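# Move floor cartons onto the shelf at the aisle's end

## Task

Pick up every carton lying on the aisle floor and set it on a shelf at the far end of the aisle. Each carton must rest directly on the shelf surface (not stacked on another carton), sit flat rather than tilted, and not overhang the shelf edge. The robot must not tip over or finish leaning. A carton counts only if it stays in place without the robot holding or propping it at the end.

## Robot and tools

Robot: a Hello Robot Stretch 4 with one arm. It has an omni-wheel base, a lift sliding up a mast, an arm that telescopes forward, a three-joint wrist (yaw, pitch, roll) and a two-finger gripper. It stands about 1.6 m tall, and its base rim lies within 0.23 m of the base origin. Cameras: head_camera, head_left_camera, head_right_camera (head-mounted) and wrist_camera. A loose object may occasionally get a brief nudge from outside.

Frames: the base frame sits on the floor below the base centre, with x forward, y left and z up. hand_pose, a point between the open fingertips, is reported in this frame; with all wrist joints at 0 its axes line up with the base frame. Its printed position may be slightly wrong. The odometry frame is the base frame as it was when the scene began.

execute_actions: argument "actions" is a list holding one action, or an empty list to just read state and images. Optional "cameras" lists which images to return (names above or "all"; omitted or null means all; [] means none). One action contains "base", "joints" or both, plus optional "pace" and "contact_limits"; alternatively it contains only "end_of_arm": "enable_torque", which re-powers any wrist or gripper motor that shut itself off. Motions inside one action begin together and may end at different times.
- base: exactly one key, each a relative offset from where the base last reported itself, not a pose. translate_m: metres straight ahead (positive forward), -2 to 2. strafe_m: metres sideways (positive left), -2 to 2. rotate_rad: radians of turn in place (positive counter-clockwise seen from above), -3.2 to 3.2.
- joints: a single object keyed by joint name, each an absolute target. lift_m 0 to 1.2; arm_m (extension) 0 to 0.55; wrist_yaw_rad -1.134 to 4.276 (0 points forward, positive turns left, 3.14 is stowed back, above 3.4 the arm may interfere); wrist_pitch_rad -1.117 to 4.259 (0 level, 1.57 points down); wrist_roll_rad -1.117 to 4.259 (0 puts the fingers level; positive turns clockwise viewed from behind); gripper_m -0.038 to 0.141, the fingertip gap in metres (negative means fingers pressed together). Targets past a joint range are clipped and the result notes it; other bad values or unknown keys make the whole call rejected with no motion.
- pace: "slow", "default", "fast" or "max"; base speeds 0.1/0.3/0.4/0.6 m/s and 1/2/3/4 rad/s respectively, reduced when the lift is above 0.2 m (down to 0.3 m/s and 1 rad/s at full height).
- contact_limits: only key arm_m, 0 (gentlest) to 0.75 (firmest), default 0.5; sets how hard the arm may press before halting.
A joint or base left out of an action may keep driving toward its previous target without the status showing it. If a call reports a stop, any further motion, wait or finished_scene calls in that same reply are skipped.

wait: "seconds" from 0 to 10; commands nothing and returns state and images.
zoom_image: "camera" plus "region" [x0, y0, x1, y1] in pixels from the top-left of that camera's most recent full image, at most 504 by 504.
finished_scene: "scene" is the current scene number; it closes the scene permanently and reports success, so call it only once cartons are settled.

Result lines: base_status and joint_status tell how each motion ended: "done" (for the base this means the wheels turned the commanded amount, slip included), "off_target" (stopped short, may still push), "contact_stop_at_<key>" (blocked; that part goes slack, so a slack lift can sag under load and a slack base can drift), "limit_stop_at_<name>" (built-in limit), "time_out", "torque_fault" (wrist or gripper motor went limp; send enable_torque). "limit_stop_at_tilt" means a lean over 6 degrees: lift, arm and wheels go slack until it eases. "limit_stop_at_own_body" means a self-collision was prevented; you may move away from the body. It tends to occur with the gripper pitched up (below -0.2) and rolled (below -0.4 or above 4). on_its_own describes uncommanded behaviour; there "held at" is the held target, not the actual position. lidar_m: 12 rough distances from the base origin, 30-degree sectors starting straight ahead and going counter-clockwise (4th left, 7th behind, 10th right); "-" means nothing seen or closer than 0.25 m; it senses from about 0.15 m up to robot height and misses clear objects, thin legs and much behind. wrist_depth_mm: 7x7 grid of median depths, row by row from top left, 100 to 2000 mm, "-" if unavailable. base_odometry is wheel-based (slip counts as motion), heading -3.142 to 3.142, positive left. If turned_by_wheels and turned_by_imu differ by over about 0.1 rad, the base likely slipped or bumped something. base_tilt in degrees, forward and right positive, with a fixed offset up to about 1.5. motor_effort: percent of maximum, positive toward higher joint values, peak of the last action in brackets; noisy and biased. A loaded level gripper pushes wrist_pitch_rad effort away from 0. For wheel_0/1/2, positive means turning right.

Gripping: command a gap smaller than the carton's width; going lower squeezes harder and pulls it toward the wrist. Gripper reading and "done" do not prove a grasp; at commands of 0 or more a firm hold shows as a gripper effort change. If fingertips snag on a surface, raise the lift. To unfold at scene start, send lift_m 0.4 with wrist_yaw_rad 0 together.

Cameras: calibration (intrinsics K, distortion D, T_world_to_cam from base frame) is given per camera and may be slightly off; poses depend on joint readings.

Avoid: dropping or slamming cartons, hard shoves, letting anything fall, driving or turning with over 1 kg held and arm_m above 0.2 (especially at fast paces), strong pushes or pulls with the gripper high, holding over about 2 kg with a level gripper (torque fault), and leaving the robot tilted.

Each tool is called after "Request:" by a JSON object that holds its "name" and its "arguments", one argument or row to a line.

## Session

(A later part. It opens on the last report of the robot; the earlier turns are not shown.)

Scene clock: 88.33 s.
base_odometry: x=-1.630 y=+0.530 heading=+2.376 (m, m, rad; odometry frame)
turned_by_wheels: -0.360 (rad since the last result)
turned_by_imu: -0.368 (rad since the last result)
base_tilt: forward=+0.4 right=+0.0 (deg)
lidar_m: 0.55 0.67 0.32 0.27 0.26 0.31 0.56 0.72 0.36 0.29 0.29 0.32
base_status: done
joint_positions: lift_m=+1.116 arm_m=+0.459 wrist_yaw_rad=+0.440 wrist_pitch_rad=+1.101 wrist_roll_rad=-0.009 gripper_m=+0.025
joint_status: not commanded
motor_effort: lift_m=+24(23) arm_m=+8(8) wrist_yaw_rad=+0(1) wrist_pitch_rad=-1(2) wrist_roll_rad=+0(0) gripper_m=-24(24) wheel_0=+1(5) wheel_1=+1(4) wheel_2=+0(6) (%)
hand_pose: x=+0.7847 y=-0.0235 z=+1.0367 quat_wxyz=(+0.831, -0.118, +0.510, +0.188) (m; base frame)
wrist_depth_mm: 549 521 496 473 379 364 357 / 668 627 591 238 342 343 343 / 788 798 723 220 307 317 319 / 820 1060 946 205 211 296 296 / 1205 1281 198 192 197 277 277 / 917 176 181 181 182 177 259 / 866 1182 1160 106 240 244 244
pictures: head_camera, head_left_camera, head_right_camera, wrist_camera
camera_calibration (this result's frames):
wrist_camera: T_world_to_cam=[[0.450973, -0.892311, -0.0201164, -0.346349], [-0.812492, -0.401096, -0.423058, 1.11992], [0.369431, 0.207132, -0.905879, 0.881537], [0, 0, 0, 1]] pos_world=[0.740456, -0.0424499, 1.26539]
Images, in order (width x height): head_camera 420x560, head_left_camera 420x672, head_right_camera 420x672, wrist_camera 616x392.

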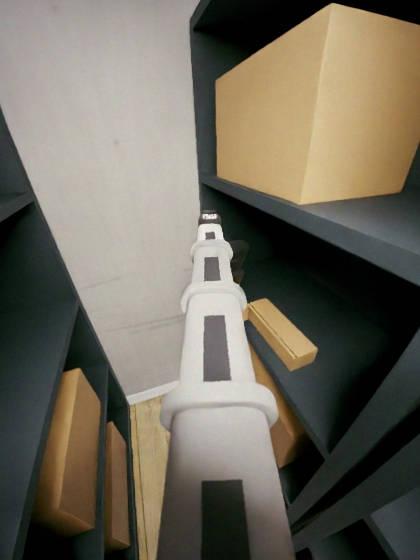

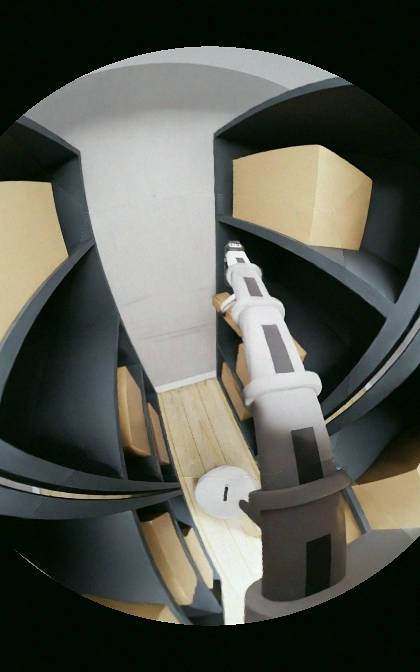

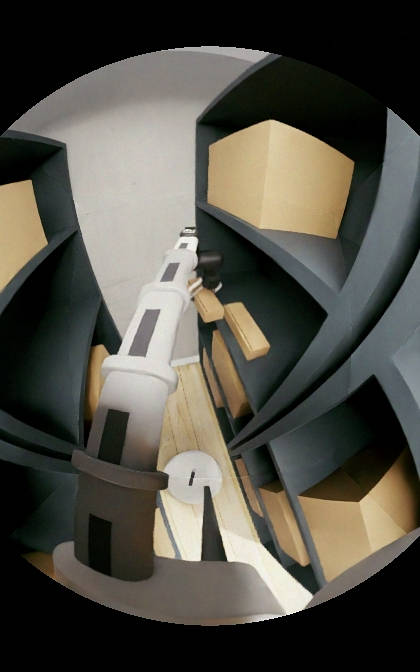

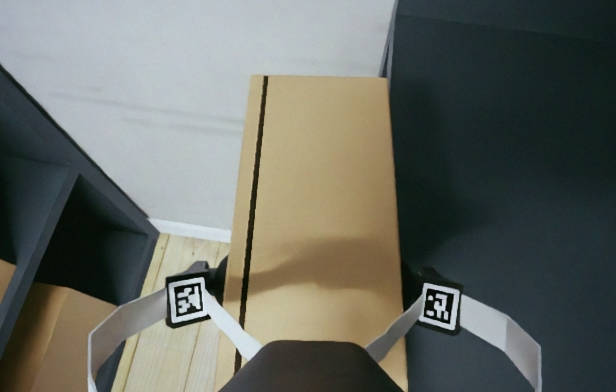

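Request:
{"name": "execute_actions", "arguments": {
  "actions": [
    {"base":{"translate_m":0.045},"joints":{"arm_m":0.55,"lift_m":1.11,"wrist_yaw_rad":0.42},"pace":"slow"}
  ],
  "cameras": []
}}

Request:
{"name": "execute_actions", "arguments": {
  "actions": [
    {"base":{"rotate_rad":-0.085},"pace":"slow"}
  ]
}}

Scene clock: 93.93 s.
base_odometry: x=-1.662 y=+0.562 heading=+2.376 (m, m, rad; odometry frame)
turned_by_wheels: +0.000 (rad since the last result)
turned_by_imu: +0.001 (rad since the last result)
base_tilt: forward=+0.4 right=+0.0 (deg)
lidar_m: 0.51 0.69 0.34 0.27 0.27 0.33 0.57 0.67 0.34 0.29 0.26 0.31
base_status: done
joint_positions: lift_m=+1.110 arm_m=+0.548 wrist_yaw_rad=+0.420 wrist_pitch_rad=+1.101 wrist_roll_rad=-0.009 gripper_m=+0.025
joint_status: all done
motor_effort: lift_m=+17(21) arm_m=+8(11) wrist_yaw_rad=-2(2) wrist_pitch_rad=-1(2) wrist_roll_rad=+0(0) gripper_m=-21(21) wheel_0=+1(6) wheel_1=+0(5) wheel_2=-1(6) (%)
hand_pose: x=+0.8742 y=-0.0266 z=+1.0312 quat_wxyz=(+0.833, -0.113, +0.511, +0.180) (m; base frame)
wrist_depth_mm: 357 342 327 312 243 236 231 / 430 407 389 237 274 276 266 / 554 525 473 220 301 307 303 / 768 715 627 205 211 290 289 / 1025 1078 198 193 198 271 270 / 1160 177 181 181 182 177 254 / 946 1160 1138 106 236 237 239
pictures: none
No camera images: the call's "cameras" was empty. Leave "cameras" out to get every camera's image.

Scene clock: 94.80 s.
base_odometry: x=-1.662 y=+0.562 heading=+2.291 (m, m, rad; odometry frame)
turned_by_wheels: -0.085 (rad since the last result)
turned_by_imu: -0.087 (rad since the last result)
base_tilt: forward=+0.4 right=+0.0 (deg)
lidar_m: 0.43 0.83 0.39 0.29 0.27 0.32 0.51 0.84 0.38 0.28 0.27 0.29
base_status: done
joint_positions: lift_m=+1.110 arm_m=+0.548 wrist_yaw_rad=+0.420 wrist_pitch_rad=+1.101 wrist_roll_rad=-0.009 gripper_m=+0.025
joint_status: not commanded
motor_effort: lift_m=+18(17) arm_m=+8(9) wrist_yaw_rad=+1(1) wrist_pitch_rad=-2(2) wrist_roll_rad=+0(1) gripper_m=-20(21) wheel_0=+0(6) wheel_1=+0(4) wheel_2=+1(5) (%)
hand_pose: x=+0.8742 y=-0.0266 z=+1.0312 quat_wxyz=(+0.833, -0.113, +0.511, +0.180) (m; base frame)
wrist_depth_mm: 364 355 332 285 281 278 274 / 430 430 410 236 324 324 322 / 544 535 484 220 301 309 309 / 723 715 293 205 211 287 289 / 1008 1060 197 192 198 271 272 / 1160 176 181 181 181 177 254 / 1098 1160 236 106 235 237 240
pictures: head_camera, head_left_camera, head_right_camera, wrist_camera
camera_calibration (this result's frames):
wrist_camera: T_world_to_cam=[[0.433157, -0.901094, -0.0201176, -0.374207], [-0.820319, -0.384884, -0.423015, 1.19626], [0.373433, 0.199735, -0.905899, 0.840477], [0, 0, 0, 1]] pos_world=[0.829542, -0.0446476, 1.2599]
Images, in order (width x height): head_camera 420x560, head_left_camera 420x672, head_right_camera 420x672, wrist_camera 616x392.

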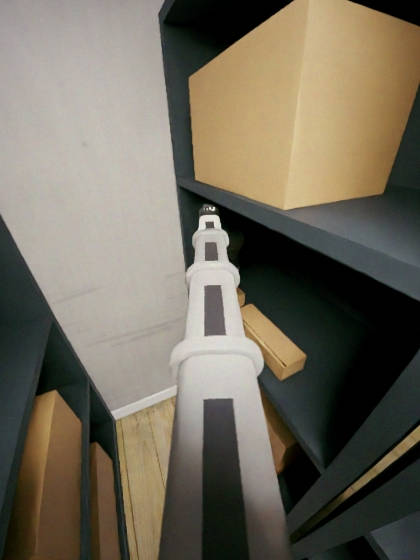

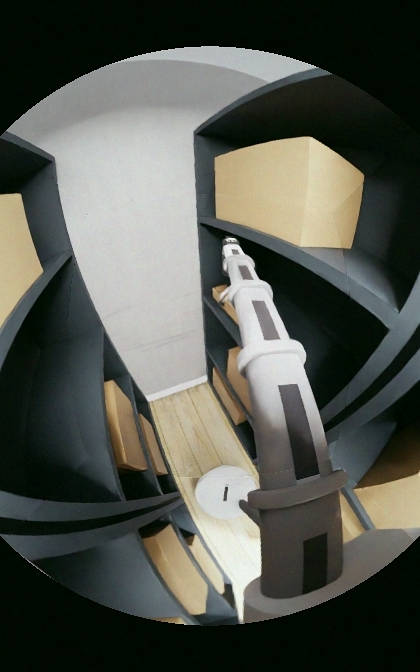

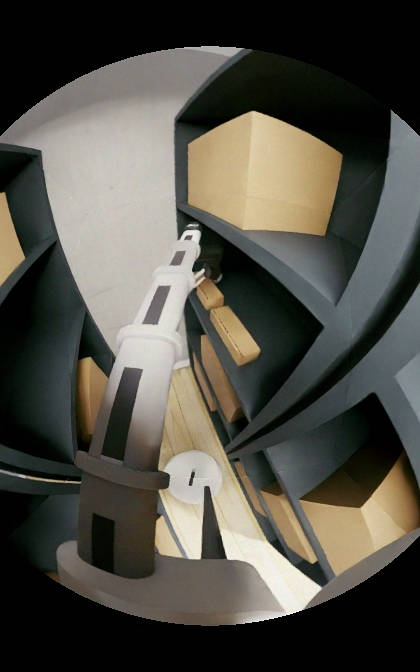

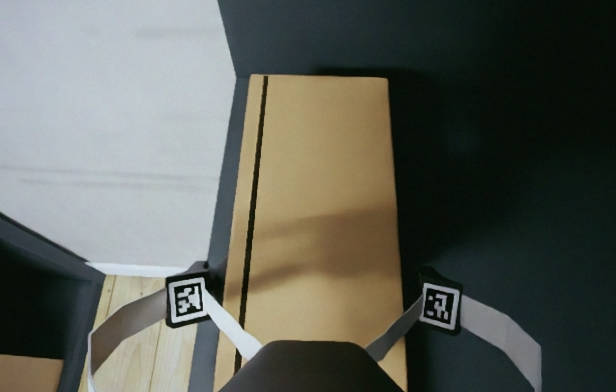

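Request:
{"name": "execute_actions", "arguments": {
  "actions": [
    {"base":{"translate_m":0.02},"joints":{"lift_m":1.097},"pace":"slow"}
  ],
  "cameras": []
}}

Request:
{"name": "execute_actions", "arguments": {
  "actions": [
    {"joints":{"gripper_m":0.13,"lift_m":1.103}}
  ],
  "cameras": []
}}

Request:
{"name": "execute_actions", "arguments": {
  "actions": [
    {"joints":{"wrist_pitch_rad":0.7}}
  ],
  "cameras": []
}}

Request:
{"name": "execute_actions", "arguments": {
  "actions": [
    {"joints":{"arm_m":0.1},"pace":"fast"}
  ],
  "cameras": ["wrist_camera","head_right_camera"]
}}

Scene clock: 101.73 s.
base_odometry: x=-1.675 y=+0.576 heading=+2.291 (m, m, rad; odometry frame)
turned_by_wheels: +0.000 (rad since the last result)
turned_by_imu: +0.000 (rad since the last result)
base_tilt: forward=+0.4 right=+0.1 (deg)
lidar_m: 0.44 0.83 0.39 0.29 0.28 0.31 0.53 0.80 0.37 0.27 0.25 0.29
base_status: done
joint_positions: lift_m=+1.097 arm_m=+0.549 wrist_yaw_rad=+0.420 wrist_pitch_rad=+1.101 wrist_roll_rad=-0.009 gripper_m=+0.025
joint_status: all done
motor_effort: lift_m=+17(21) arm_m=+9(8) wrist_yaw_rad=-2(0) wrist_pitch_rad=-2(1) wrist_roll_rad=+1(1) gripper_m=-21(19) wheel_0=+1(3) wheel_1=+0(3) wheel_2=-2(5) (%)
hand_pose: x=+0.8742 y=-0.0266 z=+1.0182 quat_wxyz=(+0.833, -0.113, +0.511, +0.180) (m; base frame)
wrist_depth_mm: 340 332 274 263 259 256 253 / 407 399 317 236 297 303 298 / 508 496 301 220 287 294 294 / 683 661 277 205 211 274 274 / 960 1008 198 193 197 257 256 / 1138 176 181 182 181 177 240 / 1078 1138 224 106 224 226 227
pictures: none
No camera images: the call's "cameras" was empty. Leave "cameras" out to get every camera's image.

Scene clock: 103.70 s.
base_odometry: x=-1.675 y=+0.577 heading=+2.291 (m, m, rad; odometry frame)
turned_by_wheels: +0.000 (rad since the last result)
turned_by_imu: +0.000 (rad since the last result)
base_tilt: forward=+0.3 right=+0.0 (deg)
lidar_m: 0.43 0.84 0.39 0.31 0.27 0.33 0.52 0.80 0.38 0.27 0.25 0.29
base_status: not commanded
joint_positions: lift_m=+1.103 arm_m=+0.549 wrist_yaw_rad=+0.420 wrist_pitch_rad=+1.101 wrist_roll_rad=-0.009 gripper_m=+0.130
joint_status: all done
motor_effort: lift_m=+22(25) arm_m=+9(9) wrist_yaw_rad=+1(1) wrist_pitch_rad=+0(1) wrist_roll_rad=+0(1) gripper_m=-1(20) wheel_0=+2(1) wheel_1=+0(0) wheel_2=-2(2) (%)
hand_pose: x=+0.8743 y=-0.0266 z=+1.0238 quat_wxyz=(+0.833, -0.113, +0.511, +0.180) (m; base frame)
wrist_depth_mm: 340 332 276 264 258 255 254 / 402 399 322 254 296 301 298 / 504 500 312 235 296 301 301 / 683 668 283 220 274 281 279 / 960 904 260 206 214 264 263 / 1160 1205 198 193 193 242 246 / 1098 1138 232 106 229 234 236
pictures: none
No camera images: the call's "cameras" was empty. Leave "cameras" out to get every camera's image.

Scene clock: 104.50 s.
base_odometry: x=-1.675 y=+0.577 heading=+2.291 (m, m, rad; odometry frame)
turned_by_wheels: +0.000 (rad since the last result)
turned_by_imu: +0.000 (rad since the last result)
base_tilt: forward=+0.3 right=+0.0 (deg)
lidar_m: 0.42 0.88 0.39 0.32 0.29 0.32 0.52 0.78 0.37 0.27 0.26 0.28
base_status: not commanded
joint_positions: lift_m=+1.103 arm_m=+0.549 wrist_yaw_rad=+0.420 wrist_pitch_rad=+0.702 wrist_roll_rad=-0.009 gripper_m=+0.130
joint_status: all done
motor_effort: lift_m=+22(22) arm_m=+9(9) wrist_yaw_rad=-2(1) wrist_pitch_rad=-4(8) wrist_roll_rad=+0(1) gripper_m=-2(2) wheel_0=+1(1) wheel_1=+0(0) wheel_2=-2(1) (%)
hand_pose: x=+0.9562 y=+0.0100 z=+1.0947 quat_wxyz=(+0.918, -0.076, +0.335, +0.197) (m; base frame)
wrist_depth_mm: 259 256 204 202 200 198 197 / 286 285 225 224 220 217 216 / 322 317 253 248 247 242 240 / 366 362 293 281 277 273 271 / 424 404 336 325 319 304 310 / 508 469 312 262 268 312 325 / 621 597 298 106 290 291 291
pictures: none
No camera images: the call's "cameras" was empty. Leave "cameras" out to get every camera's image.

Scene clock: 106.50 s.
base_odometry: x=-1.675 y=+0.577 heading=+2.291 (m, m, rad; odometry frame)
turned_by_wheels: +0.000 (rad since the last result)
turned_by_imu: +0.000 (rad since the last result)
base_tilt: forward=+0.3 right=+0.0 (deg)
lidar_m: 0.42 0.87 0.39 0.29 0.28 0.33 0.52 0.79 0.35 0.27 0.26 0.28
base_status: not commanded
joint_positions: lift_m=+1.103 arm_m=+0.101 wrist_yaw_rad=+0.420 wrist_pitch_rad=+0.702 wrist_roll_rad=-0.009 gripper_m=+0.130
joint_status: all done
motor_effort: lift_m=+22(22) arm_m=-8(9) wrist_yaw_rad=+1(1) wrist_pitch_rad=-4(4) wrist_roll_rad=+0(1) gripper_m=-1(2) wheel_0=+1(1) wheel_1=+0(0) wheel_2=-2(2) (%)
hand_pose: x=+0.5091 y=+0.0100 z=+1.0948 quat_wxyz=(+0.918, -0.076, +0.335, +0.197) (m; base frame)
wrist_depth_mm: 668 668 661 647 621 591 585 / 715 741 732 723 640 564 621 / 788 820 820 809 530 421 521 / 878 917 917 917 798 410 436 / 946 1025 1042 1042 904 310 301 / 820 1078 1160 1182 349 252 263 / 759 1205 1308 106 496 281 240
pictures: head_right_camera, wrist_camera
camera_calibration (this result's frames):
wrist_camera: T_world_to_cam=[[0.438165, -0.898862, -0.00765913, -0.198047], [-0.605087, -0.288637, -0.741996, 1.17644], [0.664741, 0.329751, -0.670361, 0.619633], [0, 0, 0, 1]] pos_world=[0.386732, -0.0427762, 1.28678]
Images, in order (width x height): head_right_camera 420x672, wrist_camera 616x392.

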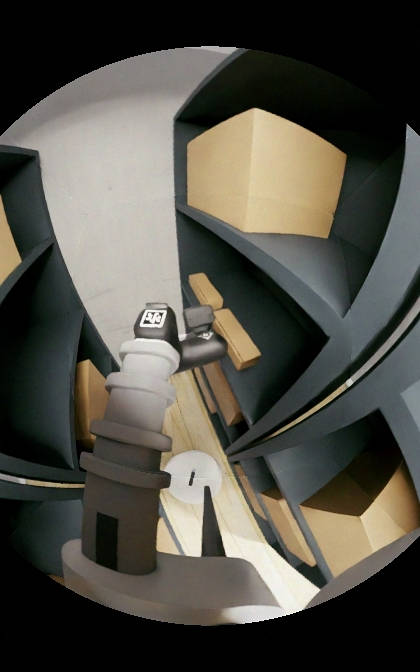

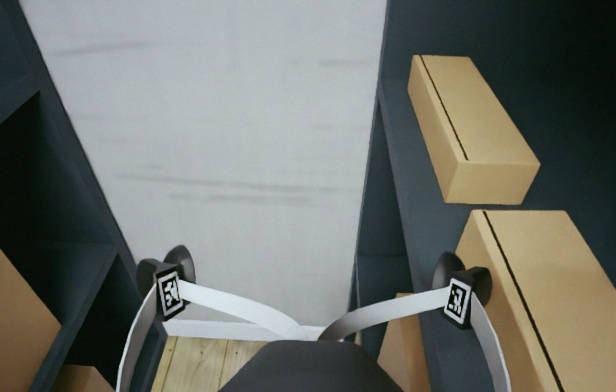

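Request:
{"name": "finished_scene", "arguments": {
  "scene": 2
}}

The scene is finished: the task was done.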